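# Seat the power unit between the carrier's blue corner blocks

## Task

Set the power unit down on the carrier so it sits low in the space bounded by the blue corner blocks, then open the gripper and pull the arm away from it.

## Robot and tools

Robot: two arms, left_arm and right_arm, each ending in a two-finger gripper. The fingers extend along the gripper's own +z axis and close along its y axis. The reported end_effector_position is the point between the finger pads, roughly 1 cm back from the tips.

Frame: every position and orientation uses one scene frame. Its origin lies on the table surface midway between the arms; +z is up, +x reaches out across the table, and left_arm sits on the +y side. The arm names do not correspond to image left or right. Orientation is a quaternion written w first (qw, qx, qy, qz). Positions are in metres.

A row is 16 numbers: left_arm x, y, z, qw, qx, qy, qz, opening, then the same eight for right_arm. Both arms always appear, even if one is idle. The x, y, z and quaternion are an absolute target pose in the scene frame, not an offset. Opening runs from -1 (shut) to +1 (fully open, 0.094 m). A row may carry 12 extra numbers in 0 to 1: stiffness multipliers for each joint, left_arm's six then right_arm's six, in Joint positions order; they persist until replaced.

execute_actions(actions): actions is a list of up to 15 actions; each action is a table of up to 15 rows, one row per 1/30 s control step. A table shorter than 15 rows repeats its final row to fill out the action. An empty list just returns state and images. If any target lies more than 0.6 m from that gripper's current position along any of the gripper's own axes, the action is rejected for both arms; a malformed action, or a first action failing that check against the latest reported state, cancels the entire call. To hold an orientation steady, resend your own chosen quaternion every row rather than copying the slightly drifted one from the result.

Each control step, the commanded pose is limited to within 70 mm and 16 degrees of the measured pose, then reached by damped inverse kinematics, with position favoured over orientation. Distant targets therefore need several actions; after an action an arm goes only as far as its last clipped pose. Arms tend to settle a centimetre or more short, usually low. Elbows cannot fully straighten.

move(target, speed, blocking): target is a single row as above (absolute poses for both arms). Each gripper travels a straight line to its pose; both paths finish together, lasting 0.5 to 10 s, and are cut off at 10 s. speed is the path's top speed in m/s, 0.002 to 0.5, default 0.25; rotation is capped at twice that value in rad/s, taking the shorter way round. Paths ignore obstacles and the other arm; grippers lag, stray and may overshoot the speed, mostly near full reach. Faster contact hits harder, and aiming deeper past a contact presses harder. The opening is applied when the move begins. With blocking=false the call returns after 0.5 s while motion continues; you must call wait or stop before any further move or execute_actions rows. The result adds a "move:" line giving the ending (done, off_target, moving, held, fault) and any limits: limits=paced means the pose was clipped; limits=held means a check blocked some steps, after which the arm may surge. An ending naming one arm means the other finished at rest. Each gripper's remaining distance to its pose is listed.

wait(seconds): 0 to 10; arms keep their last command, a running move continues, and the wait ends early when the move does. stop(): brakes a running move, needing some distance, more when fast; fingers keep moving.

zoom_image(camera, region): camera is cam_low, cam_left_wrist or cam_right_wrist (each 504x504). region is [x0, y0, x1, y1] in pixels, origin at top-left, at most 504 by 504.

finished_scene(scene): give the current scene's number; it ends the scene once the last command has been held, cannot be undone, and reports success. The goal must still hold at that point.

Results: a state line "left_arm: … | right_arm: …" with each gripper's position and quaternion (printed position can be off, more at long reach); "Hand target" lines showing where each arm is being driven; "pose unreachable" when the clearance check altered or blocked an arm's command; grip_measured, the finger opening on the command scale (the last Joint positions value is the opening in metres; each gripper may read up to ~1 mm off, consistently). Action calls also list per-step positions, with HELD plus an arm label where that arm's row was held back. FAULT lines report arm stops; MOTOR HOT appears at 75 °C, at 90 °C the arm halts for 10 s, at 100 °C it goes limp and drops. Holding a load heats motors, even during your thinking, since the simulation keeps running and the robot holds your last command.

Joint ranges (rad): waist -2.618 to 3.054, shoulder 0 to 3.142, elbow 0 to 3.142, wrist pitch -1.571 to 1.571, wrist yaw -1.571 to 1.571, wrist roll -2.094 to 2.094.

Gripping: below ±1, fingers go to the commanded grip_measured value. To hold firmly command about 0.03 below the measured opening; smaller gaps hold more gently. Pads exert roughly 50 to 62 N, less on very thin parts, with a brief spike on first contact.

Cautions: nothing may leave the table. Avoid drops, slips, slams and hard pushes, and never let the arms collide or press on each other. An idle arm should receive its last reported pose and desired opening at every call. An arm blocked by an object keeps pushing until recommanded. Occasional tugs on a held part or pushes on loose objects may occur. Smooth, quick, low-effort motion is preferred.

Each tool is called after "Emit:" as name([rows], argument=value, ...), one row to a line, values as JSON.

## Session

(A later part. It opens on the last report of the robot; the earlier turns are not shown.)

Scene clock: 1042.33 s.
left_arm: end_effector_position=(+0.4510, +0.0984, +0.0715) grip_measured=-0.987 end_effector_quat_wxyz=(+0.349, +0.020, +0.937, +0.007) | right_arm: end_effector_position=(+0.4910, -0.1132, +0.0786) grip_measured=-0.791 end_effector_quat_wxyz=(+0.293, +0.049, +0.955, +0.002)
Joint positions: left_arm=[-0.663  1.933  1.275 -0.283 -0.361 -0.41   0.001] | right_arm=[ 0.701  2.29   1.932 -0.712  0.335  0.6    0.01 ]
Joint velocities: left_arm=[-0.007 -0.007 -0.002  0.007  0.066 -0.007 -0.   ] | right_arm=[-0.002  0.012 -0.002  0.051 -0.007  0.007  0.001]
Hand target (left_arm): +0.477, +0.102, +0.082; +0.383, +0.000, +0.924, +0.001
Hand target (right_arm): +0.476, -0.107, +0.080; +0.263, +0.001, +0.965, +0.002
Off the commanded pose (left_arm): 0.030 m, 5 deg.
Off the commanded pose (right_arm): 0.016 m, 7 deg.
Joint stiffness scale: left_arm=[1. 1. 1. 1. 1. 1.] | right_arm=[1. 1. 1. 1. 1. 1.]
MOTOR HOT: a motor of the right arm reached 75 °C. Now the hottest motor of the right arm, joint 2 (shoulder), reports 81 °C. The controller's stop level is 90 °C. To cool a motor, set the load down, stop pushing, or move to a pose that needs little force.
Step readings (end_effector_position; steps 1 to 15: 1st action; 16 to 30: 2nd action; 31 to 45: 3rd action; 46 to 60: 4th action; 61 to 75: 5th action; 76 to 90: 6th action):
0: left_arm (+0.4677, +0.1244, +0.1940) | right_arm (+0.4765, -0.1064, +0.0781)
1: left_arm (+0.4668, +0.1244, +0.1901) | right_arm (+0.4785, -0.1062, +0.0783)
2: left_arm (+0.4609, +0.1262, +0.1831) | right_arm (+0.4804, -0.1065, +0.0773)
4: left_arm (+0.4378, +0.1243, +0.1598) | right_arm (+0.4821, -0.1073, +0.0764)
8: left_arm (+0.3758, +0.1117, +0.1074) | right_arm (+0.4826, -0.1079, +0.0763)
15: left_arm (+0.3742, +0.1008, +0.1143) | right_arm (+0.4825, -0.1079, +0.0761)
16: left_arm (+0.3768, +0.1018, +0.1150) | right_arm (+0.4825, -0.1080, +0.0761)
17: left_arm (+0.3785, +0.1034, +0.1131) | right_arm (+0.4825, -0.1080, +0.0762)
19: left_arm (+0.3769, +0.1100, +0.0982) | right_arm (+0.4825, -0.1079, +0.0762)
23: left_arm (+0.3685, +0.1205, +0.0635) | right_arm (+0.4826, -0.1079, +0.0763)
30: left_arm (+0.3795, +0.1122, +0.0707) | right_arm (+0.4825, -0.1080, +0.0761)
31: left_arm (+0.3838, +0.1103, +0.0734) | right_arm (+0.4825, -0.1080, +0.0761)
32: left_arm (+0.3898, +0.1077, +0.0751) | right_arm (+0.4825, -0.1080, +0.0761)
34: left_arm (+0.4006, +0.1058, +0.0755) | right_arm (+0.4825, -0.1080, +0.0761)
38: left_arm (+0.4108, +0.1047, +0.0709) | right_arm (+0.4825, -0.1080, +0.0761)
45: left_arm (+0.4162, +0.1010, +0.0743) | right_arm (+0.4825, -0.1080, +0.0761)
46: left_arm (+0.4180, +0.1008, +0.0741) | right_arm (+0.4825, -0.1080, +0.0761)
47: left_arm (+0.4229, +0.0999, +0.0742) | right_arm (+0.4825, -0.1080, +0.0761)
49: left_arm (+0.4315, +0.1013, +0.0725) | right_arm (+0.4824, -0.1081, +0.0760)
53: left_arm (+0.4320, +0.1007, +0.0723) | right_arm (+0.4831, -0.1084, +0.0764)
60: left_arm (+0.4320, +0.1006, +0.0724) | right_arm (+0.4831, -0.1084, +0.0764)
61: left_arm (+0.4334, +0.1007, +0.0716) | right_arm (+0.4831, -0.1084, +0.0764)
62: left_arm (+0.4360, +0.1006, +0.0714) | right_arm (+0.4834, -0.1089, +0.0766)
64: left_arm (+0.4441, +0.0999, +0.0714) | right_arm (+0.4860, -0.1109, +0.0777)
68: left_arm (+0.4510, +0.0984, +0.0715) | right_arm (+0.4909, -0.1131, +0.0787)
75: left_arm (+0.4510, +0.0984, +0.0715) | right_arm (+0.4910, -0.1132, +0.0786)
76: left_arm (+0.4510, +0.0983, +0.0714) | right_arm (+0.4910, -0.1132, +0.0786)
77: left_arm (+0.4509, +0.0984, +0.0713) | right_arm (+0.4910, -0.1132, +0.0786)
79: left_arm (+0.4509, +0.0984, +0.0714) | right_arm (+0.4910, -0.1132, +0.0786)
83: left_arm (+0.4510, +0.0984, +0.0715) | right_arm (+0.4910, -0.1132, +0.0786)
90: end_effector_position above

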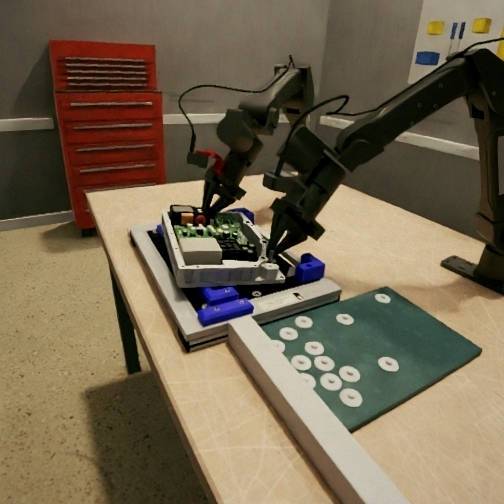

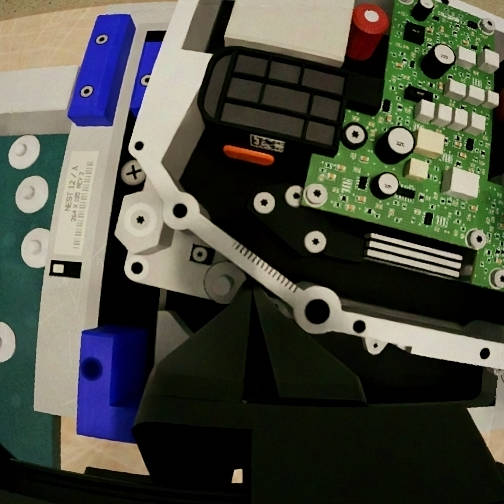

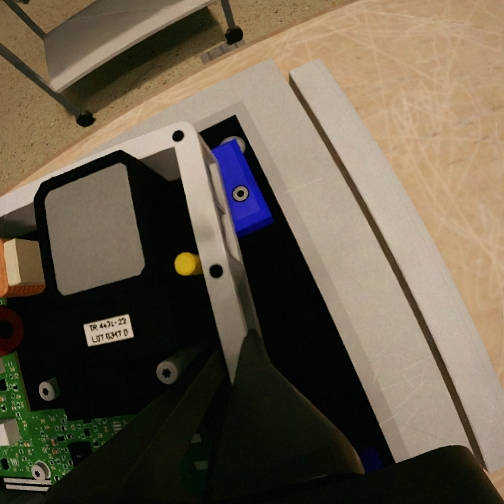

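Emit:
execute_actions([
  [[0.44,0.10,0.075,0.383,0,0.924,0,-1, 0.49,-0.113,0.078,0.26,0,0.966,0,-0.55]],
  [[0.41,0.10,0.10,0.383,0,0.924,0,-1, 0.48,-0.112,0.12,0.26,0,0.966,0,-0.55]],
  [[0.45,0.05,0.22,0.2,0,0.98,0,-1, 0.42,-0.15,0.15,0.26,0,0.966,0,-0.55]],
  [[0.47,0.04,0.24,0.2,0,0.98,0,-1, 0.35,-0.18,0.15,0.26,0,0.966,0,-1]],
  [[0.47,0.04,0.24,0.2,0,0.98,0,-1, 0.33,-0.18,0.15,0.26,0,0.966,0,-1]],
])

Scene clock: 1058.00 s.
left_arm: end_effector_position=(+0.4667, +0.0365, +0.2339) grip_measured=-0.987 end_effector_quat_wxyz=(+0.260, +0.010, +0.965, -0.035) | right_arm: end_effector_position=(+0.3332, -0.1763, +0.1470) grip_measured=-0.994 end_effector_quat_wxyz=(+0.254, -0.002, +0.967, +0.006)
Joint positions: left_arm=[-0.702  2.419  2.849 -1.517 -0.229 -0.532  0.001] | right_arm=[ 0.771  1.64   1.336 -0.838  0.293  0.584  0.   ]
Joint velocities: left_arm=[-0.032  0.012 -0.002  0.007 -0.007 -0.022 -0.   ] | right_arm=[-0.007 -0.012 -0.012 -0.051 -0.037  0.022  0.001]
Hand target (left_arm): +0.469, +0.040, +0.239; +0.266, +0.007, +0.963, -0.038
Hand target (right_arm): +0.330, -0.180, +0.150; +0.260, -0.000, +0.966, -0.000
Off the commanded pose (left_arm): 0.008 m, 8 deg.
Off the commanded pose (right_arm): 0.006 m, 1 deg.
Joint stiffness scale: left_arm=[1. 1. 1. 1. 1. 1.] | right_arm=[1. 1. 1. 1. 1. 1.]
MOTOR HOT: still on. Now the hottest motor of the right arm, joint 2 (shoulder), reports 76 °C; the controller's stop level is 90 °C.
elbow stopped short (left arm): the move would have taken joint 3 (elbow) straighter than the controller allows; a more bent joint 3 avoids this.
Step readings (end_effector_position; steps 1 to 15: 1st action; 16 to 30: 2nd action; 31 to 45: 3rd action; 46 to 60: 4th action; 61 to 75: 5th action):
0: left_arm (+0.4510, +0.0984, +0.0715) | right_arm (+0.4910, -0.1132, +0.0786)
1: left_arm (+0.4493, +0.0984, +0.0710) | right_arm (+0.4913, -0.1132, +0.0785)
2: left_arm (+0.4467, +0.0995, +0.0703) | right_arm (+0.4912, -0.1124, +0.0793)
4: left_arm (+0.4413, +0.1011, +0.0687) | right_arm (+0.4915, -0.1125, +0.0816)
8: left_arm (+0.4379, +0.1016, +0.0649) | right_arm (+0.4929, -0.1114, +0.0874)
15: left_arm (+0.4379, +0.1015, +0.0649) | right_arm (+0.4904, -0.1114, +0.0871)
16: left_arm (+0.4358, +0.1014, +0.0671) | right_arm (+0.4893, -0.1117, +0.0895)
17: left_arm (+0.4298, +0.1029, +0.0693) | right_arm (+0.4875, -0.1125, +0.0916)
19: left_arm (+0.4182, +0.1021, +0.0785) | right_arm (+0.4878, -0.1123, +0.1019)
23: left_arm (+0.4131, +0.0945, +0.0966) | right_arm (+0.4896, -0.1111, +0.1187)
30: left_arm (+0.4122, +0.0962, +0.0964) | right_arm (+0.4851, -0.1140, +0.1177)
31: left_arm (+0.4097, +0.0954, +0.0981) | right_arm (+0.4819, -0.1159, +0.1186)
32: left_arm (+0.4091, +0.0923, +0.1024) | right_arm (+0.4687, -0.1241, +0.1158)
34: left_arm (+0.4219, +0.0771, +0.1317) | right_arm (+0.4401, -0.1424, +0.1180)
38: left_arm (+0.4604, +0.0445, +0.2198) | right_arm (+0.4210, -0.1547, +0.1472)
45: left_arm (+0.4630, +0.0384, +0.2603) | right_arm (+0.4239, -0.1528, +0.1588)
46: left_arm (+0.4627, +0.0379, +0.2560) | right_arm (+0.4208, -0.1539, +0.1568)
47: left_arm (+0.4674, +0.0345, +0.2543) | right_arm (+0.4072, -0.1606, +0.1501)
49: left_arm (+0.4793, +0.0267, +0.2510) | right_arm (+0.3723, -0.1758, +0.1385)
53: left_arm (+0.4819, +0.0263, +0.2345) | right_arm (+0.3458, -0.1819, +0.1416)
60: left_arm (+0.4726, +0.0324, +0.2343) | right_arm (+0.3507, -0.1776, +0.1491)
61: left_arm (+0.4715, +0.0332, +0.2352) | right_arm (+0.3501, -0.1773, +0.1491)
62: left_arm (+0.4708, +0.0337, +0.2359) | right_arm (+0.3465, -0.1781, +0.1478)
64: left_arm (+0.4695, +0.0345, +0.2357) | right_arm (+0.3374, -0.1784, +0.1456)
68: left_arm (+0.4676, +0.0359, +0.2344) | right_arm (+0.3329, -0.1757, +0.1466)
75: end_effector_position above

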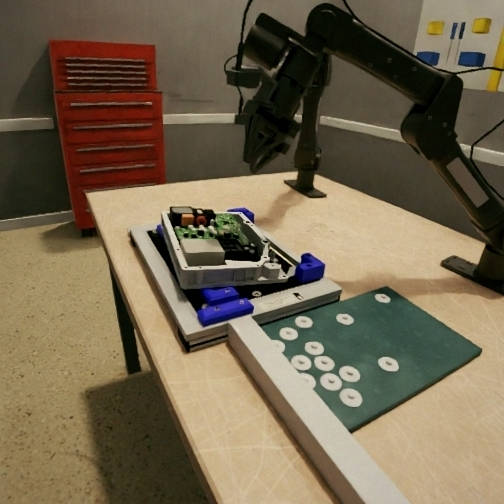

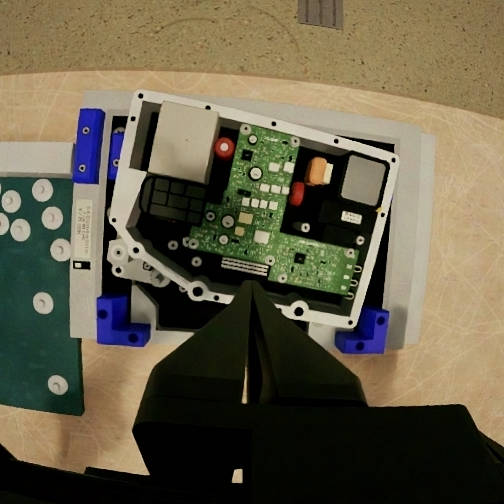

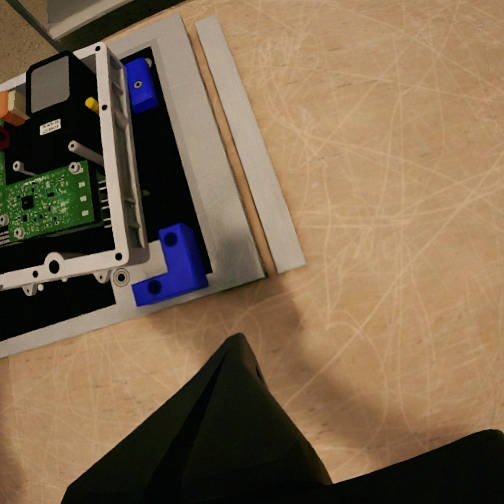

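Emit:
execute_actions([
  [[0.49,0.10,0.14,0.1,0,0.995,0,-1, 0.33,-0.18,0.15,0.26,0,0.966,0,-1]],
  [[0.49,0.10,0.11,0.1,0,0.995,0,-1, 0.33,-0.18,0.15,0.26,0,0.966,0,-1]],
  [[0.49,0.10,0.08,0.1,0,0.995,0,-1, 0.33,-0.18,0.15,0.26,0,0.966,0,-1]],
  [[0.49,0.10,0.08,0.1,0,0.995,0,-1, 0.33,-0.18,0.15,0.26,0,0.966,0,-1]],
])

Scene clock: 1073.03 s.
left_arm: end_effector_position=(+0.4874, +0.1042, +0.0920) grip_measured=-0.987 end_effector_quat_wxyz=(+0.099, -0.005, +0.995, +0.003) | right_arm: end_effector_position=(+0.3333, -0.1764, +0.1470) grip_measured=-0.994 end_effector_quat_wxyz=(+0.255, -0.002, +0.967, +0.006)
Joint positions: left_arm=[-0.523  2.483  2.466 -1.375 -0.088 -0.434  0.001] | right_arm=[ 0.771  1.64   1.336 -0.838  0.294  0.585  0.   ]
Joint velocities: left_arm=[ 0.002 -0.007 -0.027 -0.007 -0.051 -0.007 -0.001] | right_arm=[-0.017  0.002 -0.022 -0.051  0.022  0.022 -0.003]
Hand target (left_arm): +0.490, +0.100, +0.080; +0.099, -0.000, +0.995, +0.000
Hand target (right_arm): +0.330, -0.180, +0.150; +0.260, -0.000, +0.966, +0.000
Off the commanded pose (left_arm): 0.013 m, 1 deg.
Off the commanded pose (right_arm): 0.006 m, 1 deg.
Joint stiffness scale: left_arm=[1. 1. 1. 1. 1. 1.] | right_arm=[1. 1. 1. 1. 1. 1.]
MOTOR HOT: cleared. Now the hottest motor of the right arm, joint 2 (shoulder), reports 67 °C.
Step readings (end_effector_position; steps 1 to 15: 1st action; 16 to 30: 2nd action; 31 to 45: 3rd action; 46 to 60: 4th action):
0: left_arm (+0.4665, +0.0367, +0.2337) | right_arm (+0.3333, -0.1764, +0.1470)
1: left_arm (+0.4666, +0.0376, +0.2294) | right_arm (+0.3333, -0.1764, +0.1470)
2: left_arm (+0.4659, +0.0399, +0.2244) | right_arm (+0.3333, -0.1764, +0.1470)
4: left_arm (+0.4707, +0.0549, +0.2060) | right_arm (+0.3333, -0.1764, +0.1470)
8: left_arm (+0.4920, +0.0967, +0.1580) | right_arm (+0.3333, -0.1764, +0.1470)
15: left_arm (+0.4951, +0.1128, +0.1209) | right_arm (+0.3333, -0.1764, +0.1470)
16: left_arm (+0.4942, +0.1104, +0.1212) | right_arm (+0.3333, -0.1764, +0.1470)
17: left_arm (+0.4933, +0.1079, +0.1212) | right_arm (+0.3333, -0.1764, +0.1470)
19: left_arm (+0.4919, +0.1042, +0.1194) | right_arm (+0.3333, -0.1764, +0.1470)
23: left_arm (+0.4912, +0.1025, +0.1155) | right_arm (+0.3333, -0.1764, +0.1470)
30: left_arm (+0.4911, +0.1024, +0.1146) | right_arm (+0.3333, -0.1764, +0.1470)
31: left_arm (+0.4910, +0.1024, +0.1111) | right_arm (+0.3333, -0.1764, +0.1470)
32: left_arm (+0.4908, +0.1026, +0.1073) | right_arm (+0.3333, -0.1764, +0.1470)
34: left_arm (+0.4883, +0.1037, +0.0915) | right_arm (+0.3333, -0.1764, +0.1470)
38: left_arm (+0.4864, +0.1049, +0.0907) | right_arm (+0.3333, -0.1764, +0.1470)
45: left_arm (+0.4873, +0.1043, +0.0917) | right_arm (+0.3333, -0.1764, +0.1470)
46: left_arm (+0.4873, +0.1043, +0.0917) | right_arm (+0.3333, -0.1764, +0.1470)
47: left_arm (+0.4873, +0.1043, +0.0919) | right_arm (+0.3333, -0.1764, +0.1470)
49: left_arm (+0.4874, +0.1043, +0.0919) | right_arm (+0.3333, -0.1764, +0.1470)
53: left_arm (+0.4875, +0.1042, +0.0922) | right_arm (+0.3333, -0.1764, +0.1470)
60: end_effector_position above

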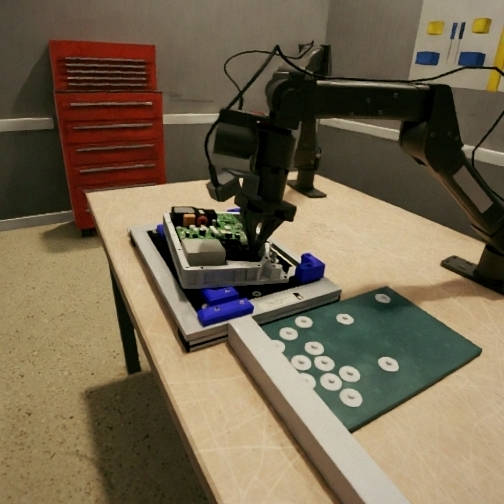

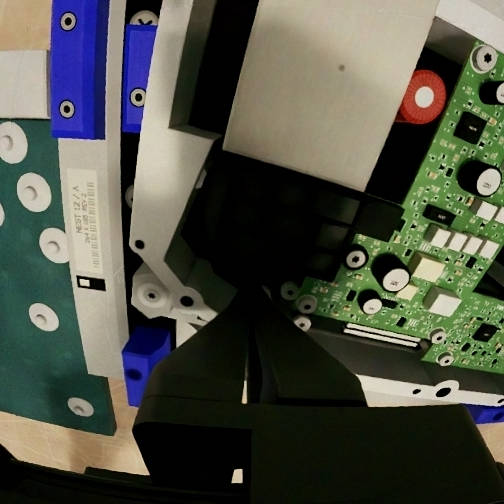

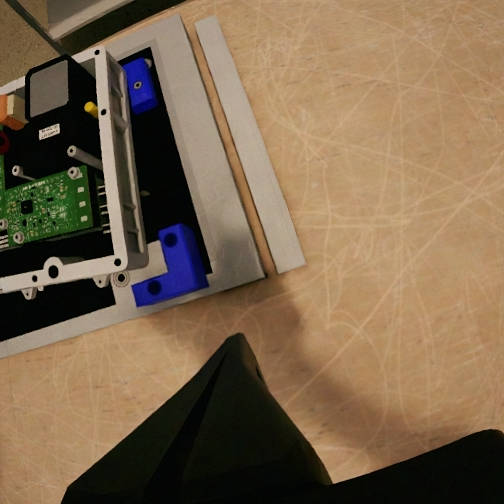

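Emit:
execute_actions([
  [[0.478,0.11,0.098,0.1,0,0.995,0,-1, 0.33,-0.18,0.15,0.26,0,0.966,0,-1]],
  [[0.478,0.11,0.075,0.1,0,0.995,0,-1, 0.33,-0.18,0.15,0.26,0,0.966,0,-1]],
  [[0.478,0.11,0.07,0.1,0,0.995,0,-1, 0.33,-0.18,0.15,0.26,0,0.966,0,-1]],
  [[0.455,0.11,0.07,0.1,0,0.995,0,-1, 0.33,-0.18,0.15,0.26,0,0.966,0,-1]],
  [[0.435,0.11,0.07,0.1,0,0.995,0,-1, 0.33,-0.18,0.15,0.26,0,0.966,0,-1]],
  [[0.435,0.11,0.07,0.1,0,0.995,0,-1, 0.33,-0.18,0.15,0.26,0,0.966,0,-1]],
])

Scene clock: 1085.40 s.
left_arm: end_effector_position=(+0.4680, +0.1075, +0.0871) grip_measured=-0.987 end_effector_quat_wxyz=(+0.156, -0.011, +0.988, -0.017) | right_arm: end_effector_position=(+0.3333, -0.1764, +0.1470) grip_measured=-0.994 end_effector_quat_wxyz=(+0.255, -0.002, +0.967, +0.006)
Joint positions: left_arm=[-0.54   2.197  1.923 -0.999 -0.106 -0.454  0.001] | right_arm=[ 0.771  1.64   1.336 -0.838  0.294  0.585  0.   ]
Joint velocities: left_arm=[-0.002 -0.007 -0.007 -0.051  0.037 -0.022  0.   ] | right_arm=[-0.012  0.002 -0.002  0.007  0.022 -0.007 -0.001]
Hand target (left_arm): +0.437, +0.110, +0.071; +0.101, -0.001, +0.995, +0.000
Hand target (right_arm): +0.330, -0.180, +0.150; +0.260, -0.000, +0.966, +0.000
Off the commanded pose (left_arm): 0.037 m, 7 deg.
Off the commanded pose (right_arm): 0.006 m, 1 deg.
Joint stiffness scale: left_arm=[1. 1. 1. 1. 1. 1.] | right_arm=[1. 1. 1. 1. 1. 1.]
Step readings (end_effector_position; steps 1 to 15: 1st action; 16 to 30: 2nd action; 31 to 45: 3rd action; 46 to 60: 4th action; 61 to 75: 5th action; 76 to 90: 6th action):
0: left_arm (+0.4874, +0.1042, +0.0920) | right_arm (+0.3333, -0.1764, +0.1470)
1: left_arm (+0.4866, +0.1046, +0.0930) | right_arm (+0.3333, -0.1764, +0.1470)
2: left_arm (+0.4837, +0.1059, +0.0927) | right_arm (+0.3333, -0.1764, +0.1470)
4: left_arm (+0.4780, +0.1085, +0.0912) | right_arm (+0.3333, -0.1764, +0.1470)
8: left_arm (+0.4785, +0.1080, +0.0898) | right_arm (+0.3333, -0.1764, +0.1470)
15: left_arm (+0.4791, +0.1077, +0.0889) | right_arm (+0.3333, -0.1764, +0.1470)
16: left_arm (+0.4788, +0.1078, +0.0873) | right_arm (+0.3333, -0.1764, +0.1470)
17: left_arm (+0.4782, +0.1081, +0.0865) | right_arm (+0.3333, -0.1764, +0.1470)
19: left_arm (+0.4788, +0.1078, +0.0873) | right_arm (+0.3333, -0.1764, +0.1470)
23: left_arm (+0.4791, +0.1077, +0.0874) | right_arm (+0.3333, -0.1764, +0.1470)
30: left_arm (+0.4790, +0.1077, +0.0870) | right_arm (+0.3333, -0.1764, +0.1470)
31: left_arm (+0.4788, +0.1078, +0.0866) | right_arm (+0.3333, -0.1764, +0.1470)
32: left_arm (+0.4789, +0.1078, +0.0868) | right_arm (+0.3333, -0.1764, +0.1470)
34: left_arm (+0.4790, +0.1077, +0.0868) | right_arm (+0.3333, -0.1764, +0.1470)
38: left_arm (+0.4790, +0.1078, +0.0867) | right_arm (+0.3333, -0.1764, +0.1470)
45: left_arm (+0.4789, +0.1078, +0.0867) | right_arm (+0.3333, -0.1764, +0.1470)
46: left_arm (+0.4776, +0.1080, +0.0865) | right_arm (+0.3333, -0.1764, +0.1470)
47: left_arm (+0.4762, +0.1084, +0.0860) | right_arm (+0.3333, -0.1764, +0.1470)
49: left_arm (+0.4741, +0.1084, +0.0868) | right_arm (+0.3333, -0.1764, +0.1470)
53: left_arm (+0.4742, +0.1085, +0.0868) | right_arm (+0.3333, -0.1764, +0.1470)
60: left_arm (+0.4742, +0.1085, +0.0867) | right_arm (+0.3333, -0.1764, +0.1470)
61: left_arm (+0.4733, +0.1086, +0.0865) | right_arm (+0.3333, -0.1764, +0.1470)
62: left_arm (+0.4722, +0.1084, +0.0865) | right_arm (+0.3333, -0.1764, +0.1470)
64: left_arm (+0.4691, +0.1078, +0.0871) | right_arm (+0.3333, -0.1764, +0.1470)
68: left_arm (+0.4679, +0.1076, +0.0871) | right_arm (+0.3333, -0.1764, +0.1470)
75: left_arm (+0.4679, +0.1075, +0.0870) | right_arm (+0.3333, -0.1764, +0.1470)
76: left_arm (+0.4679, +0.1075, +0.0871) | right_arm (+0.3333, -0.1764, +0.1470)
77: left_arm (+0.4679, +0.1075, +0.0870) | right_arm (+0.3333, -0.1764, +0.1470)
79: left_arm (+0.4679, +0.1075, +0.0871) | right_arm (+0.3333, -0.1764, +0.1470)
83: left_arm (+0.4680, +0.1075, +0.0871) | right_arm (+0.3333, -0.1764, +0.1470)
90: end_effector_position above

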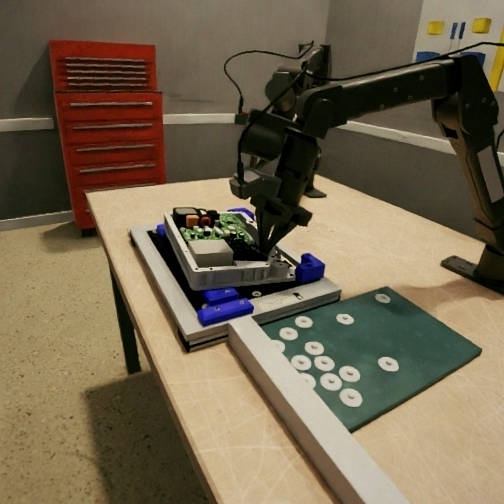

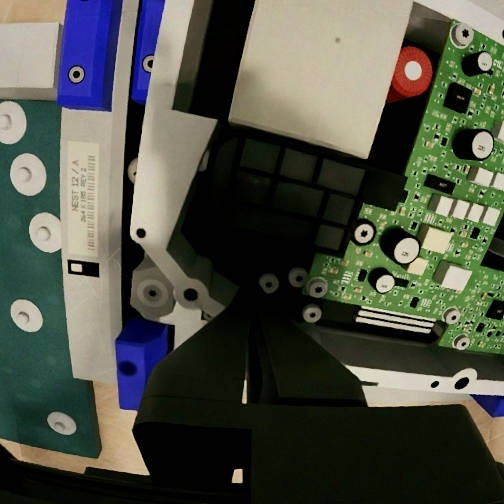

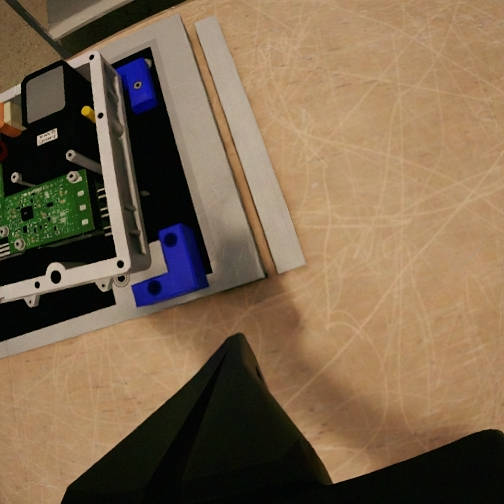

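Moving. Continue pulling.

Emit:
execute_actions([
  [[0.42,0.11,0.08,0.1,0,0.995,0,-1, 0.33,-0.18,0.15,0.26,0,0.966,0,-1]],
  [[0.41,0.11,0.08,0.1,0,0.995,0,-1, 0.33,-0.18,0.15,0.26,0,0.966,0,-1]],
  [[0.40,0.11,0.08,0.1,0,0.995,0,-1, 0.33,-0.18,0.15,0.26,0,0.966,0,-1]],
  [[0.46,0.11,0.09,0.1,0,0.995,0,-1, 0.33,-0.18,0.15,0.26,0,0.966,0,-1]],
])

Scene clock: 1095.97 s.
left_arm: end_effector_position=(+0.4469, +0.1062, +0.0844) grip_measured=-0.987 end_effector_quat_wxyz=(+0.083, +0.004, +0.997, -0.004) | right_arm: end_effector_position=(+0.3333, -0.1764, +0.1470) grip_measured=-0.994 end_effector_quat_wxyz=(+0.255, -0.002, +0.967, +0.006)
Joint positions: left_arm=[-0.546  2.277  2.077 -1.219 -0.065 -0.441  0.001] | right_arm=[ 0.771  1.64   1.336 -0.838  0.294  0.585  0.   ]
Joint velocities: left_arm=[ 0.002  0.012 -0.007 -0.051  0.007 -0.022 -0.001] | right_arm=[-0.007  0.012  0.007 -0.022 -0.037 -0.007  0.001]
Hand target (left_arm): +0.459, +0.111, +0.091; +0.101, +0.000, +0.995, +0.000
Hand target (right_arm): +0.330, -0.180, +0.150; +0.260, -0.000, +0.966, +0.000
Off the commanded pose (left_arm): 0.015 m, 2 deg.
Off the commanded pose (right_arm): 0.006 m, 1 deg.
Joint stiffness scale: left_arm=[1. 1. 1. 1. 1. 1.] | right_arm=[1. 1. 1. 1. 1. 1.]
Step readings (end_effector_position; steps 1 to 15: 1st action; 16 to 30: 2nd action; 31 to 45: 3rd action; 46 to 60: 4th action):
0: left_arm (+0.4680, +0.1075, +0.0871) | right_arm (+0.3333, -0.1764, +0.1470)
1: left_arm (+0.4674, +0.1075, +0.0878) | right_arm (+0.3333, -0.1764, +0.1470)
2: left_arm (+0.4663, +0.1074, +0.0884) | right_arm (+0.3333, -0.1764, +0.1470)
4: left_arm (+0.4620, +0.1059, +0.0903) | right_arm (+0.3333, -0.1764, +0.1470)
8: left_arm (+0.4550, +0.1010, +0.0924) | right_arm (+0.3333, -0.1764, +0.1470)
15: left_arm (+0.4411, +0.1047, +0.0892) | right_arm (+0.3333, -0.1764, +0.1470)
16: left_arm (+0.4400, +0.1048, +0.0890) | right_arm (+0.3333, -0.1764, +0.1470)
17: left_arm (+0.4368, +0.1050, +0.0882) | right_arm (+0.3333, -0.1764, +0.1470)
19: left_arm (+0.4288, +0.1045, +0.0850) | right_arm (+0.3333, -0.1764, +0.1470)
23: left_arm (+0.4167, +0.1076, +0.0757) | right_arm (+0.3333, -0.1764, +0.1470)
30: left_arm (+0.4135, +0.1093, +0.0739) | right_arm (+0.3333, -0.1764, +0.1470)
31: left_arm (+0.4130, +0.1096, +0.0735) | right_arm (+0.3333, -0.1764, +0.1470)
32: left_arm (+0.4107, +0.1108, +0.0727) | right_arm (+0.3333, -0.1764, +0.1470)
34: left_arm (+0.4052, +0.1134, +0.0713) | right_arm (+0.3333, -0.1764, +0.1470)
38: left_arm (+0.4024, +0.1132, +0.0701) | right_arm (+0.3333, -0.1764, +0.1470)
45: left_arm (+0.4023, +0.1129, +0.0701) | right_arm (+0.3333, -0.1764, +0.1470)
46: left_arm (+0.4037, +0.1132, +0.0719) | right_arm (+0.3333, -0.1764, +0.1470)
47: left_arm (+0.4129, +0.1108, +0.0755) | right_arm (+0.3333, -0.1764, +0.1470)
49: left_arm (+0.4319, +0.1070, +0.0810) | right_arm (+0.3333, -0.1764, +0.1470)
53: left_arm (+0.4471, +0.1060, +0.0843) | right_arm (+0.3333, -0.1764, +0.1470)
60: end_effector_position above

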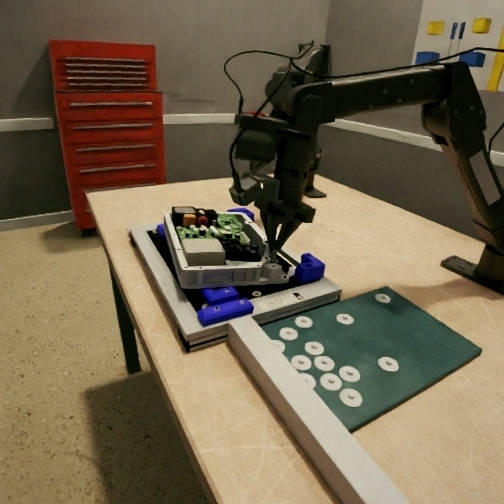

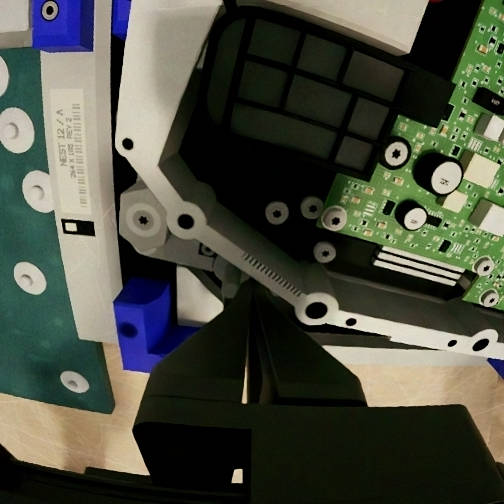

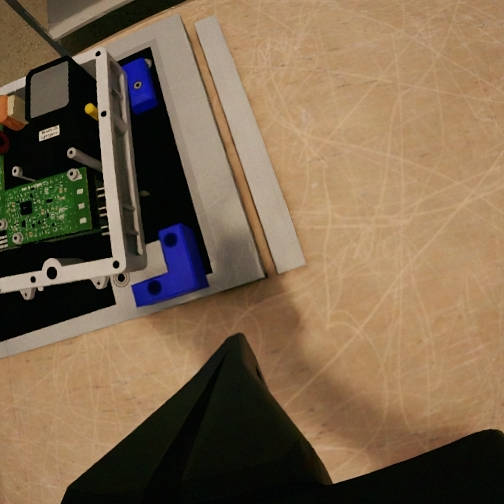

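Emit:
execute_actions([
  [[0.44,0.106,0.12,0.05,-0.3,0.95,0,-1, 0.40,-0.15,0.13,0.26,0,0.966,0,-0.5]],
  [[0.456,0.106,0.12,0.05,-0.462,0.887,0,-0.5, 0.47,-0.118,0.11,0.26,0,0.966,0,-0.5]],
  [[0.456,0.106,0.095,0.05,-0.462,0.887,0,-0.5, 0.48,-0.118,0.10,0.26,0,0.966,0,-0.5]],
  [[0.456,0.106,0.095,0.05,-0.462,0.887,0,-0.5, 0.48,-0.118,0.10,0.26,0,0.966,0,-0.5]],
])

Scene clock: 1111.00 s.
left_arm: end_effector_position=(+0.4549, +0.1013, +0.0976) grip_measured=-0.501 end_effector_quat_wxyz=(+0.045, -0.457, +0.888, -0.008) | right_arm: end_effector_position=(+0.4767, -0.1147, +0.1026) grip_measured=-0.502 end_effector_quat_wxyz=(+0.265, +0.000, +0.964, +0.003)
Joint positions: left_arm=[-0.547  2.497  2.529 -1.537 -0.063 -1.402  0.023] | right_arm=[ 0.695  2.252  1.992 -0.847  0.278  0.512  0.023]
Joint velocities: left_arm=[-0.002 -0.012  0.002  0.037 -0.007 -0.022 -0.   ] | right_arm=[-0.017  0.007 -0.017 -0.066 -0.007 -0.007  0.001]
Hand target (left_arm): +0.456, +0.106, +0.095; +0.050, -0.461, +0.886, +0.000
Hand target (right_arm): +0.480, -0.118, +0.100; +0.260, +0.000, +0.966, +0.000
Off the commanded pose (left_arm): 0.005 m, 1 deg.
Off the commanded pose (right_arm): 0.005 m, 1 deg.
Joint stiffness scale: left_arm=[1. 1. 1. 1. 1. 1.] | right_arm=[1. 1. 1. 1. 1. 1.]
Step readings (end_effector_position; steps 1 to 15: 1st action; 16 to 30: 2nd action; 31 to 45: 3rd action; 46 to 60: 4th action):
0: left_arm (+0.4468, +0.1062, +0.0844) | right_arm (+0.3333, -0.1764, +0.1470)
1: left_arm (+0.4460, +0.1061, +0.0863) | right_arm (+0.3363, -0.1755, +0.1461)
2: left_arm (+0.4446, +0.1063, +0.0888) | right_arm (+0.3479, -0.1702, +0.1471)
4: left_arm (+0.4435, +0.1066, +0.0973) | right_arm (+0.3773, -0.1571, +0.1440)
8: left_arm (+0.4447, +0.1060, +0.1144) | right_arm (+0.3970, -0.1510, +0.1232)
15: left_arm (+0.4460, +0.1054, +0.1216) | right_arm (+0.3986, -0.1499, +0.1232)
16: left_arm (+0.4464, +0.1051, +0.1201) | right_arm (+0.4017, -0.1482, +0.1234)
17: left_arm (+0.4486, +0.1041, +0.1189) | right_arm (+0.4149, -0.1408, +0.1264)
19: left_arm (+0.4532, +0.1018, +0.1161) | right_arm (+0.4476, -0.1238, +0.1283)
23: left_arm (+0.4576, +0.0998, +0.1130) | right_arm (+0.4732, -0.1142, +0.1125)
30: left_arm (+0.4552, +0.1011, +0.1143) | right_arm (+0.4710, -0.1157, +0.1071)
31: left_arm (+0.4549, +0.1013, +0.1135) | right_arm (+0.4718, -0.1152, +0.1080)
32: left_arm (+0.4550, +0.1012, +0.1128) | right_arm (+0.4733, -0.1141, +0.1087)
34: left_arm (+0.4550, +0.1013, +0.1089) | right_arm (+0.4755, -0.1132, +0.1085)
38: left_arm (+0.4545, +0.1015, +0.1001) | right_arm (+0.4766, -0.1144, +0.1044)
45: left_arm (+0.4546, +0.1015, +0.0976) | right_arm (+0.4767, -0.1147, +0.1026)
46: left_arm (+0.4546, +0.1015, +0.0976) | right_arm (+0.4767, -0.1147, +0.1026)
47: left_arm (+0.4547, +0.1014, +0.0976) | right_arm (+0.4767, -0.1147, +0.1026)
49: left_arm (+0.4548, +0.1014, +0.0976) | right_arm (+0.4767, -0.1147, +0.1026)
53: left_arm (+0.4549, +0.1013, +0.0976) | right_arm (+0.4767, -0.1147, +0.1026)
60: end_effector_position above

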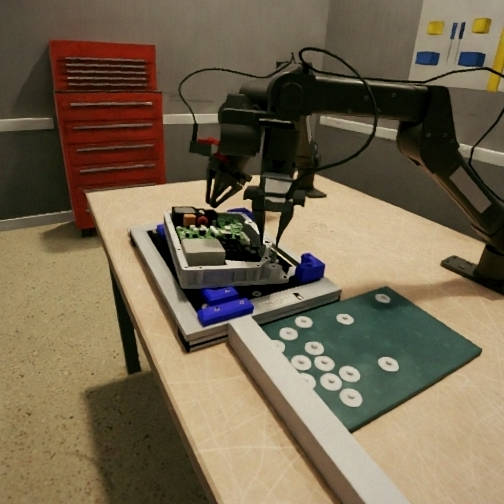

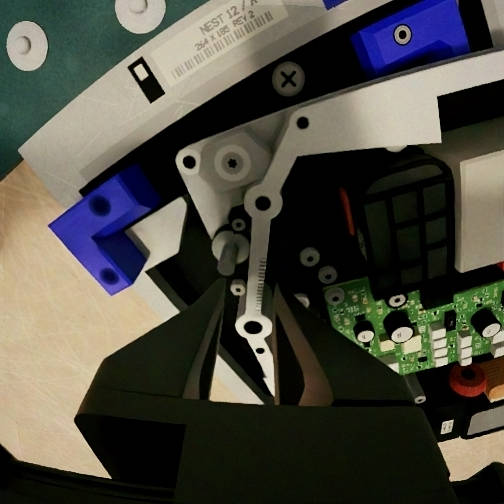

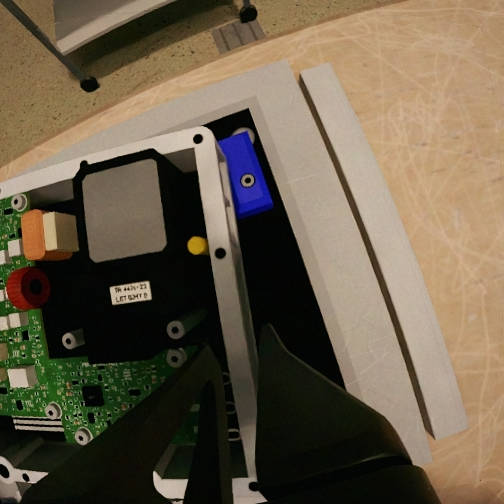

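Emit:
execute_actions([
  [[0.456,0.106,0.078,0.05,-0.462,0.887,0,-0.5, 0.484,-0.118,0.08,0.26,0,0.966,0,-0.5]],
  [[0.456,0.106,0.064,0.05,-0.462,0.887,0,-0.5, 0.488,-0.118,0.062,0.26,0,0.966,0,-0.5]],
  [[0.456,0.106,0.064,0.05,-0.462,0.887,0,-0.5, 0.488,-0.118,0.062,0.26,0,0.966,0,-0.5]],
])

Scene clock: 1123.30 s.
left_arm: end_effector_position=(+0.4540, +0.1026, +0.0882) grip_measured=-0.501 end_effector_quat_wxyz=(+0.053, -0.458, +0.887, -0.015) | right_arm: end_effector_position=(+0.4888, -0.1126, +0.0757) grip_measured=-0.502 end_effector_quat_wxyz=(+0.272, +0.002, +0.962, +0.008)
Joint positions: left_arm=[-0.547  2.421  2.351 -1.412 -0.067 -1.404  0.023] | right_arm=[ 0.685  2.294  1.947 -0.738  0.274  0.504  0.023]
Joint velocities: left_arm=[-0.002 -0.007 -0.007 -0.007  0.037 -0.037  0.001] | right_arm=[-0.007 -0.012 -0.007  0.037 -0.022  0.022  0.   ]
Hand target (left_arm): +0.455, +0.106, +0.064; +0.049, -0.461, +0.886, +0.001
Hand target (right_arm): +0.488, -0.118, +0.062; +0.260, +0.000, +0.966, +0.000
Off the commanded pose (left_arm): 0.025 m, 2 deg.
Off the commanded pose (right_arm): 0.015 m, 2 deg.
Joint stiffness scale: left_arm=[1. 1. 1. 1. 1. 1.] | right_arm=[1. 1. 1. 1. 1. 1.]
Step readings (end_effector_position; steps 1 to 15: 1st action; 16 to 30: 2nd action; 31 to 45: 3rd action):
0: left_arm (+0.4550, +0.1012, +0.0976) | right_arm (+0.4767, -0.1147, +0.1026)
1: left_arm (+0.4550, +0.1013, +0.0952) | right_arm (+0.4773, -0.1143, +0.1018)
2: left_arm (+0.4543, +0.1017, +0.0919) | right_arm (+0.4785, -0.1135, +0.1014)
4: left_arm (+0.4539, +0.1023, +0.0897) | right_arm (+0.4800, -0.1124, +0.0984)
8: left_arm (+0.4541, +0.1024, +0.0892) | right_arm (+0.4812, -0.1114, +0.0913)
15: left_arm (+0.4541, +0.1025, +0.0887) | right_arm (+0.4822, -0.1106, +0.0900)
16: left_arm (+0.4538, +0.1027, +0.0879) | right_arm (+0.4827, -0.1105, +0.0885)
17: left_arm (+0.4538, +0.1028, +0.0879) | right_arm (+0.4839, -0.1102, +0.0874)
19: left_arm (+0.4539, +0.1027, +0.0882) | right_arm (+0.4848, -0.1113, +0.0818)
23: left_arm (+0.4540, +0.1026, +0.0882) | right_arm (+0.4883, -0.1127, +0.0758)
30: left_arm (+0.4540, +0.1026, +0.0882) | right_arm (+0.4887, -0.1126, +0.0756)
31: left_arm (+0.4540, +0.1027, +0.0881) | right_arm (+0.4887, -0.1126, +0.0756)
32: left_arm (+0.4540, +0.1027, +0.0882) | right_arm (+0.4888, -0.1126, +0.0757)
34: left_arm (+0.4540, +0.1026, +0.0883) | right_arm (+0.4888, -0.1126, +0.0757)
38: left_arm (+0.4540, +0.1026, +0.0882) | right_arm (+0.4888, -0.1126, +0.0757)
45: end_effector_position above

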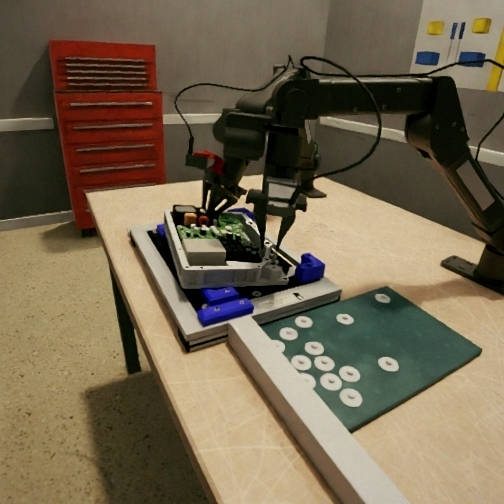

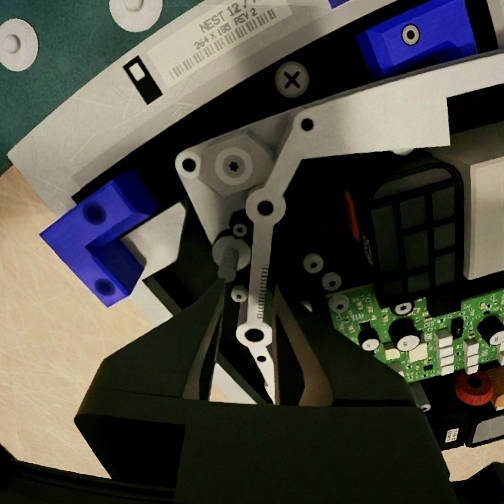

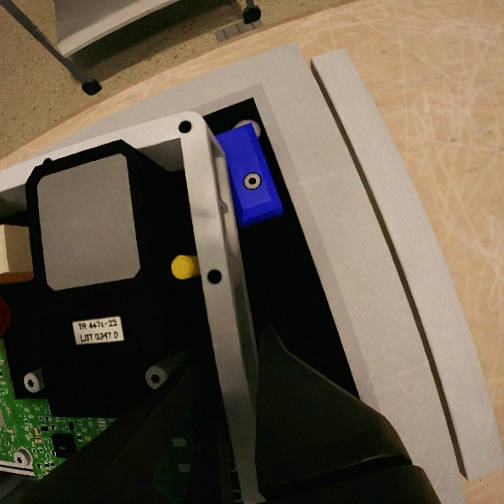

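Emit:
execute_actions([
  [[0.452,0.10,0.10,0.05,-0.55,0.835,0,-0.5, 0.488,-0.114,0.07,0.26,0,0.966,0,-0.5]],
  [[0.445,0.082,0.10,0.03,-0.616,0.788,0,-0.4, 0.488,-0.114,0.07,0.26,0,0.966,0,-0.5]],
  [[0.445,0.082,0.10,0.03,-0.616,0.788,0,-0.4, 0.488,-0.114,0.07,0.26,0,0.966,0,-0.5]],
])

Scene clock: 1137.83 s.
left_arm: end_effector_position=(+0.4444, +0.0825, +0.0955) grip_measured=-0.401 end_effector_quat_wxyz=(+0.035, -0.613, +0.790, -0.013) | right_arm: end_effector_position=(+0.4880, -0.1130, +0.0752) grip_measured=-0.502 end_effector_quat_wxyz=(+0.268, +0.001, +0.963, +0.005)
Joint positions: left_arm=[-0.588  2.514  2.554 -1.559 -0.054 -1.814  0.028] | right_arm=[ 0.685  2.3    1.961 -0.756  0.274  0.504  0.023]
Joint velocities: left_arm=[ 0.002 -0.007  0.007  0.037 -0.007 -0.022 -0.001] | right_arm=[-0.012 -0.017 -0.002  0.037  0.007 -0.007  0.001]
Hand target (left_arm): +0.445, +0.082, +0.100; +0.036, -0.615, +0.787, -0.015
Hand target (right_arm): +0.488, -0.114, +0.070; +0.260, +0.000, +0.966, +0.000
Off the commanded pose (left_arm): 0.005 m, 2 deg.
Off the commanded pose (right_arm): 0.005 m, 1 deg.
Joint stiffness scale: left_arm=[1. 1. 1. 1. 1. 1.] | right_arm=[1. 1. 1. 1. 1. 1.]
joint sent to its limit (left arm) — the command would take joint 4 (wrist pitch) past its lower limit, so that joint was sent only as far as its limit.
Step readings (end_effector_position; steps 1 to 15: 1st action; 16 to 30: 2nd action; 31 to 45: 3rd action):
0: left_arm (+0.4540, +0.1026, +0.0882) | right_arm (+0.4888, -0.1126, +0.0757)
1: left_arm (+0.4543, +0.1025, +0.0909) | right_arm (+0.4887, -0.1126, +0.0758)
2: left_arm (+0.4548, +0.1024, +0.0924) | right_arm (+0.4888, -0.1126, +0.0759)
4: left_arm (+0.4560, +0.1018, +0.0968) | right_arm (+0.4892, -0.1123, +0.0762)
8: left_arm (+0.4577, +0.1010, +0.1005) | right_arm (+0.4888, -0.1126, +0.0761)
15: left_arm (+0.4552, +0.1022, +0.0950) | right_arm (+0.4881, -0.1130, +0.0755)
16: left_arm (+0.4545, +0.1014, +0.0944) | right_arm (+0.4881, -0.1130, +0.0753)
17: left_arm (+0.4539, +0.0999, +0.0943) | right_arm (+0.4880, -0.1130, +0.0752)
19: left_arm (+0.4521, +0.0944, +0.0945) | right_arm (+0.4880, -0.1130, +0.0752)
23: left_arm (+0.4466, +0.0843, +0.0953) | right_arm (+0.4880, -0.1130, +0.0752)
30: left_arm (+0.4446, +0.0825, +0.0955) | right_arm (+0.4880, -0.1130, +0.0752)
31: left_arm (+0.4446, +0.0825, +0.0955) | right_arm (+0.4880, -0.1130, +0.0752)
32: left_arm (+0.4445, +0.0825, +0.0955) | right_arm (+0.4880, -0.1130, +0.0752)
34: left_arm (+0.4445, +0.0824, +0.0955) | right_arm (+0.4880, -0.1130, +0.0752)
38: left_arm (+0.4444, +0.0825, +0.0955) | right_arm (+0.4880, -0.1130, +0.0752)
45: end_effector_position above

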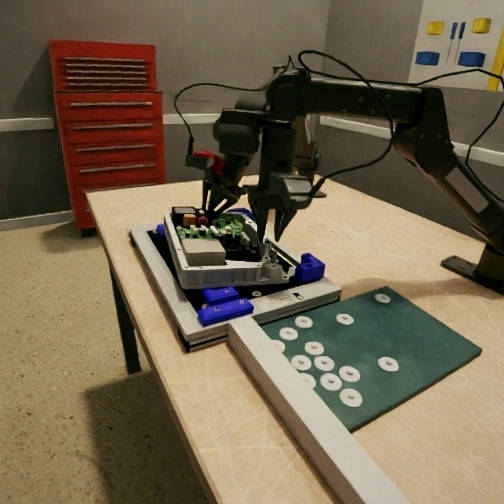

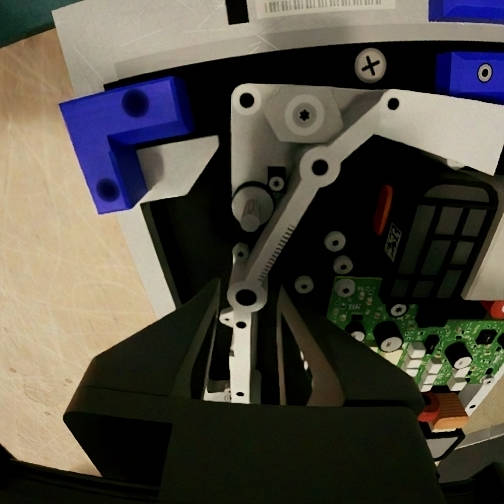

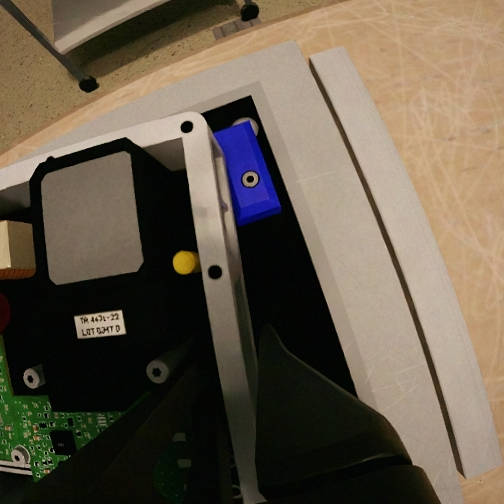

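Emit:
execute_actions([
  [[0.445,0.080,0.08,0.03,-0.66,0.75,0,-0.4, 0.488,-0.114,0.068,0.26,0,0.966,0,-0.5]],
  [[0.447,0.080,0.064,0.06,-0.66,0.75,0,-0.4, 0.488,-0.114,0.068,0.26,0,0.966,0,-0.5]],
  [[0.447,0.080,0.064,0.06,-0.66,0.75,0,-0.4, 0.488,-0.114,0.068,0.26,0,0.966,0,-0.5]],
  [[0.447,0.080,0.064,0.06,-0.66,0.75,0,-0.9, 0.488,-0.114,0.068,0.26,0,0.966,0,-0.9]],
  [[0.447,0.080,0.064,0.06,-0.66,0.75,0,-0.9, 0.488,-0.114,0.068,0.26,0,0.966,0,-0.9]],
])

Scene clock: 1152.53 s.
left_arm: end_effector_position=(+0.4410, +0.0773, +0.0609) grip_measured=-0.591 end_effector_quat_wxyz=(+0.048, -0.655, +0.754, +0.011) | right_arm: end_effector_position=(+0.4940, -0.1110, +0.0752) grip_measured=-0.787 end_effector_quat_wxyz=(+0.277, +0.025, +0.960, +0.017)
Joint positions: left_arm=[-0.617  2.529  2.441 -1.471 -0.098 -1.954  0.019] | right_arm=[ 0.683  2.308  1.963 -0.728  0.274  0.548  0.01 ]
Joint velocities: left_arm=[-0.002 -0.002 -0.012  0.022  0.007  0.007  0.   ] | right_arm=[ 0.002 -0.012 -0.012 -0.037 -0.081 -0.007  0.   ]
Hand target (left_arm): +0.447, +0.080, +0.064; +0.060, -0.659, +0.749, +0.001
Hand target (right_arm): +0.488, -0.114, +0.068; +0.261, +0.001, +0.965, +0.001
Off the commanded pose (left_arm): 0.007 m, 2 deg.
Off the commanded pose (right_arm): 0.010 m, 4 deg.
Joint stiffness scale: left_arm=[1. 1. 1. 1. 1. 1.] | right_arm=[1. 1. 1. 1. 1. 1.]
Step readings (end_effector_position; steps 1 to 15: 1st action; 16 to 30: 2nd action; 31 to 45: 3rd action; 46 to 60: 4th action; 61 to 75: 5th action):
0: left_arm (+0.4444, +0.0825, +0.0955) | right_arm (+0.4880, -0.1130, +0.0752)
1: left_arm (+0.4444, +0.0825, +0.0945) | right_arm (+0.4880, -0.1130, +0.0752)
2: left_arm (+0.4445, +0.0824, +0.0930) | right_arm (+0.4880, -0.1130, +0.0752)
4: left_arm (+0.4442, +0.0826, +0.0877) | right_arm (+0.4880, -0.1130, +0.0752)
8: left_arm (+0.4434, +0.0830, +0.0753) | right_arm (+0.4880, -0.1130, +0.0752)
15: left_arm (+0.4431, +0.0832, +0.0712) | right_arm (+0.4880, -0.1130, +0.0752)
16: left_arm (+0.4439, +0.0833, +0.0698) | right_arm (+0.4880, -0.1130, +0.0752)
17: left_arm (+0.4447, +0.0838, +0.0680) | right_arm (+0.4880, -0.1130, +0.0752)
19: left_arm (+0.4449, +0.0834, +0.0618) | right_arm (+0.4880, -0.1130, +0.0752)
23: left_arm (+0.4448, +0.0824, +0.0617) | right_arm (+0.4883, -0.1128, +0.0750)
30: left_arm (+0.4449, +0.0822, +0.0612) | right_arm (+0.4883, -0.1128, +0.0750)
31: left_arm (+0.4449, +0.0822, +0.0612) | right_arm (+0.4883, -0.1128, +0.0750)
32: left_arm (+0.4449, +0.0822, +0.0612) | right_arm (+0.4883, -0.1128, +0.0750)
34: left_arm (+0.4449, +0.0822, +0.0612) | right_arm (+0.4883, -0.1128, +0.0750)
38: left_arm (+0.4449, +0.0822, +0.0612) | right_arm (+0.4883, -0.1128, +0.0750)
45: left_arm (+0.4449, +0.0822, +0.0612) | right_arm (+0.4883, -0.1128, +0.0750)
46: left_arm (+0.4465, +0.0817, +0.0613) | right_arm (+0.4882, -0.1115, +0.0750)
47: left_arm (+0.4437, +0.0798, +0.0602) | right_arm (+0.4914, -0.1099, +0.0761)
49: left_arm (+0.4410, +0.0774, +0.0609) | right_arm (+0.4938, -0.1107, +0.0752)
53: left_arm (+0.4410, +0.0773, +0.0609) | right_arm (+0.4940, -0.1110, +0.0752)
60: left_arm (+0.4410, +0.0773, +0.0609) | right_arm (+0.4940, -0.1110, +0.0752)
61: left_arm (+0.4410, +0.0773, +0.0609) | right_arm (+0.4940, -0.1110, +0.0752)
62: left_arm (+0.4410, +0.0773, +0.0609) | right_arm (+0.4940, -0.1110, +0.0752)
64: left_arm (+0.4410, +0.0773, +0.0609) | right_arm (+0.4940, -0.1110, +0.0752)
68: left_arm (+0.4410, +0.0773, +0.0609) | right_arm (+0.4940, -0.1110, +0.0752)
75: end_effector_position above

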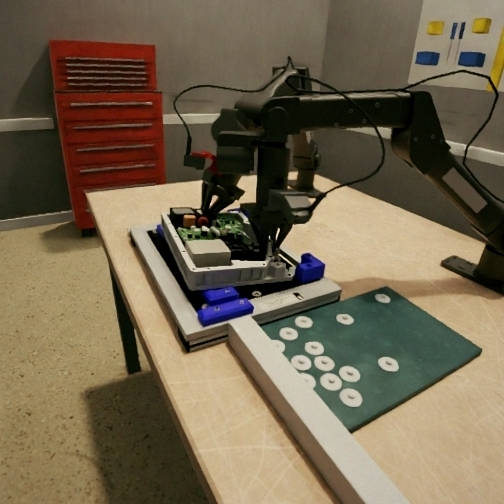

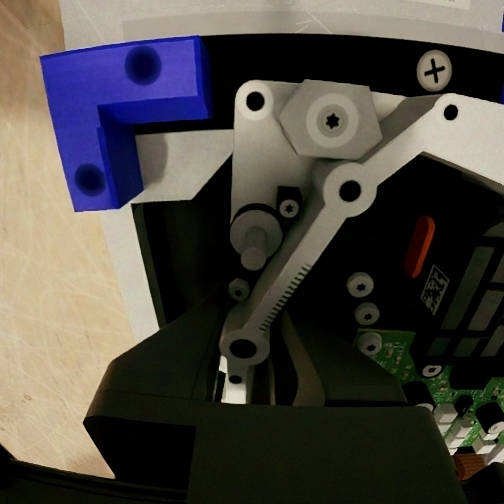

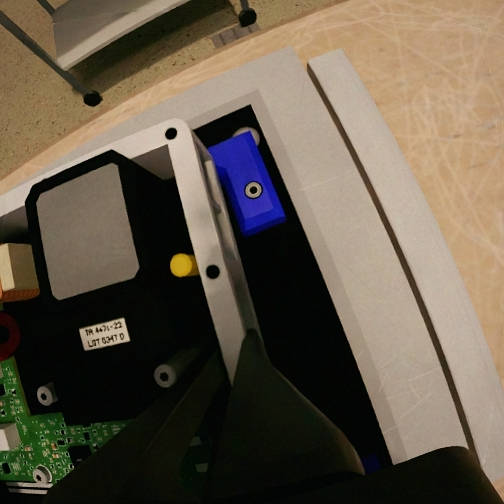

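Emit:
execute_actions([
  [[0.441,0.077,0.08,0.05,-0.66,0.75,0,-0.75, 0.494,-0.111,0.095,0.26,0,0.966,0,-0.9]],
  [[0.43,0.077,0.085,0.05,-0.68,0.73,0,-0.75, 0.488,-0.111,0.10,0.26,0,0.966,0,-0.9]],
  [[0.418,0.075,0.085,0.05,-0.70,0.71,0,-0.75, 0.482,-0.113,0.10,0.26,0,0.966,0,-0.9]],
  [[0.418,0.075,0.085,0.05,-0.70,0.71,0,-0.75, 0.482,-0.113,0.10,0.26,0,0.966,0,-0.9]],
])

Scene clock: 1165.27 s.
left_arm: end_effector_position=(+0.4341, +0.0735, +0.0610) grip_measured=-0.588 end_effector_quat_wxyz=(+0.051, -0.672, +0.739, -0.005) | right_arm: end_effector_position=(+0.4919, -0.1130, +0.0771) grip_measured=-0.797 end_effector_quat_wxyz=(+0.257, +0.023, +0.966, +0.004)
Joint positions: left_arm=[-0.629  2.447  2.289 -1.374 -0.094 -2.012  0.019] | right_arm=[ 0.682  2.344  2.055 -0.834  0.273  0.549  0.01 ]
Joint velocities: left_arm=[ 0.002 -0.017  0.012  0.007 -0.095 -0.022  0.001] | right_arm=[-0.002 -0.007  0.007 -0.007 -0.037  0.007  0.001]
Hand target (left_arm): +0.419, +0.075, +0.084; +0.049, -0.697, +0.715, -0.001
Hand target (right_arm): +0.483, -0.113, +0.099; +0.260, +0.000, +0.966, +0.000
Off the commanded pose (left_arm): 0.029 m, 5 deg.
Off the commanded pose (right_arm): 0.025 m, 3 deg.
Joint stiffness scale: left_arm=[1. 1. 1. 1. 1. 1.] | right_arm=[1. 1. 1. 1. 1. 1.]
joint sent to its limit (left arm) — the command would take joint 6 (wrist roll) past its lower limit, so that joint was sent only as far as its limit.
Step readings (end_effector_position; steps 1 to 15: 1st action; 16 to 30: 2nd action; 31 to 45: 3rd action; 46 to 60: 4th action):
0: left_arm (+0.4410, +0.0773, +0.0609) | right_arm (+0.4940, -0.1110, +0.0752)
1: left_arm (+0.4407, +0.0772, +0.0612) | right_arm (+0.4946, -0.1106, +0.0773)
2: left_arm (+0.4405, +0.0770, +0.0615) | right_arm (+0.4948, -0.1107, +0.0769)
4: left_arm (+0.4403, +0.0769, +0.0615) | right_arm (+0.4951, -0.1108, +0.0770)
8: left_arm (+0.4403, +0.0768, +0.0615) | right_arm (+0.4950, -0.1112, +0.0767)
15: left_arm (+0.4401, +0.0768, +0.0615) | right_arm (+0.4949, -0.1112, +0.0768)
16: left_arm (+0.4399, +0.0765, +0.0622) | right_arm (+0.4948, -0.1113, +0.0767)
17: left_arm (+0.4386, +0.0760, +0.0623) | right_arm (+0.4946, -0.1114, +0.0766)
19: left_arm (+0.4349, +0.0748, +0.0626) | right_arm (+0.4941, -0.1117, +0.0767)
23: left_arm (+0.4346, +0.0744, +0.0621) | right_arm (+0.4934, -0.1121, +0.0765)
30: left_arm (+0.4345, +0.0744, +0.0621) | right_arm (+0.4934, -0.1121, +0.0765)
31: left_arm (+0.4340, +0.0744, +0.0618) | right_arm (+0.4931, -0.1123, +0.0765)
32: left_arm (+0.4338, +0.0741, +0.0617) | right_arm (+0.4928, -0.1125, +0.0764)
34: left_arm (+0.4339, +0.0739, +0.0616) | right_arm (+0.4922, -0.1128, +0.0765)
38: left_arm (+0.4341, +0.0736, +0.0613) | right_arm (+0.4919, -0.1129, +0.0768)
45: left_arm (+0.4341, +0.0735, +0.0610) | right_arm (+0.4919, -0.1130, +0.0771)
46: left_arm (+0.4341, +0.0735, +0.0610) | right_arm (+0.4919, -0.1130, +0.0771)
47: left_arm (+0.4341, +0.0734, +0.0612) | right_arm (+0.4919, -0.1130, +0.0771)
49: left_arm (+0.4341, +0.0735, +0.0611) | right_arm (+0.4919, -0.1130, +0.0771)
53: left_arm (+0.4342, +0.0734, +0.0611) | right_arm (+0.4919, -0.1130, +0.0771)
60: end_effector_position above

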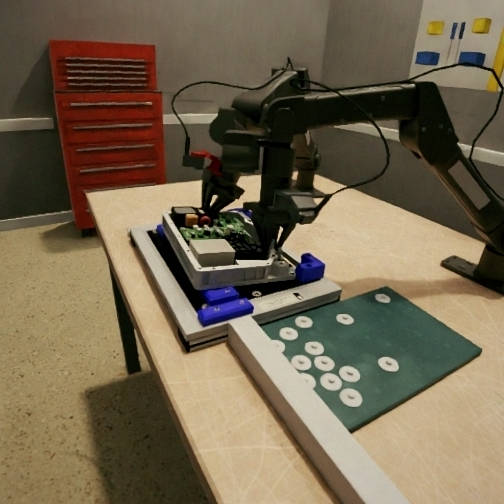

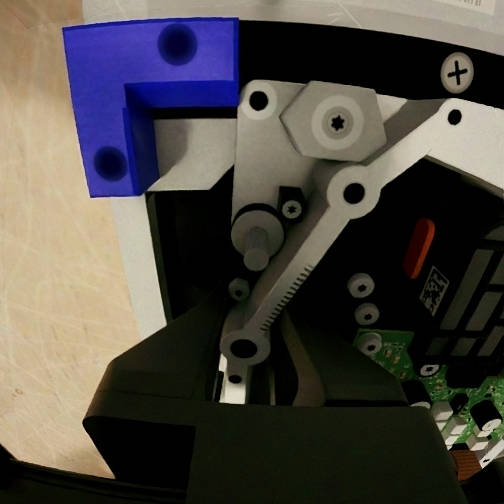

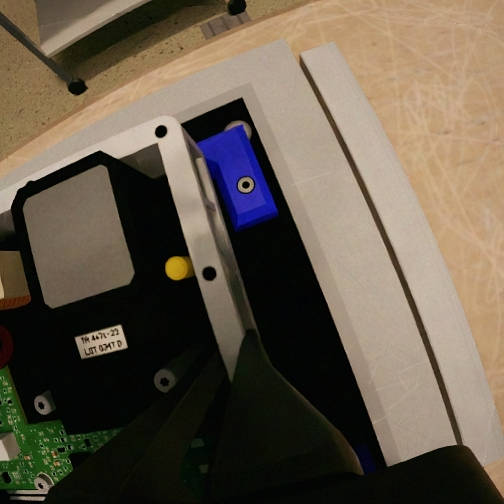

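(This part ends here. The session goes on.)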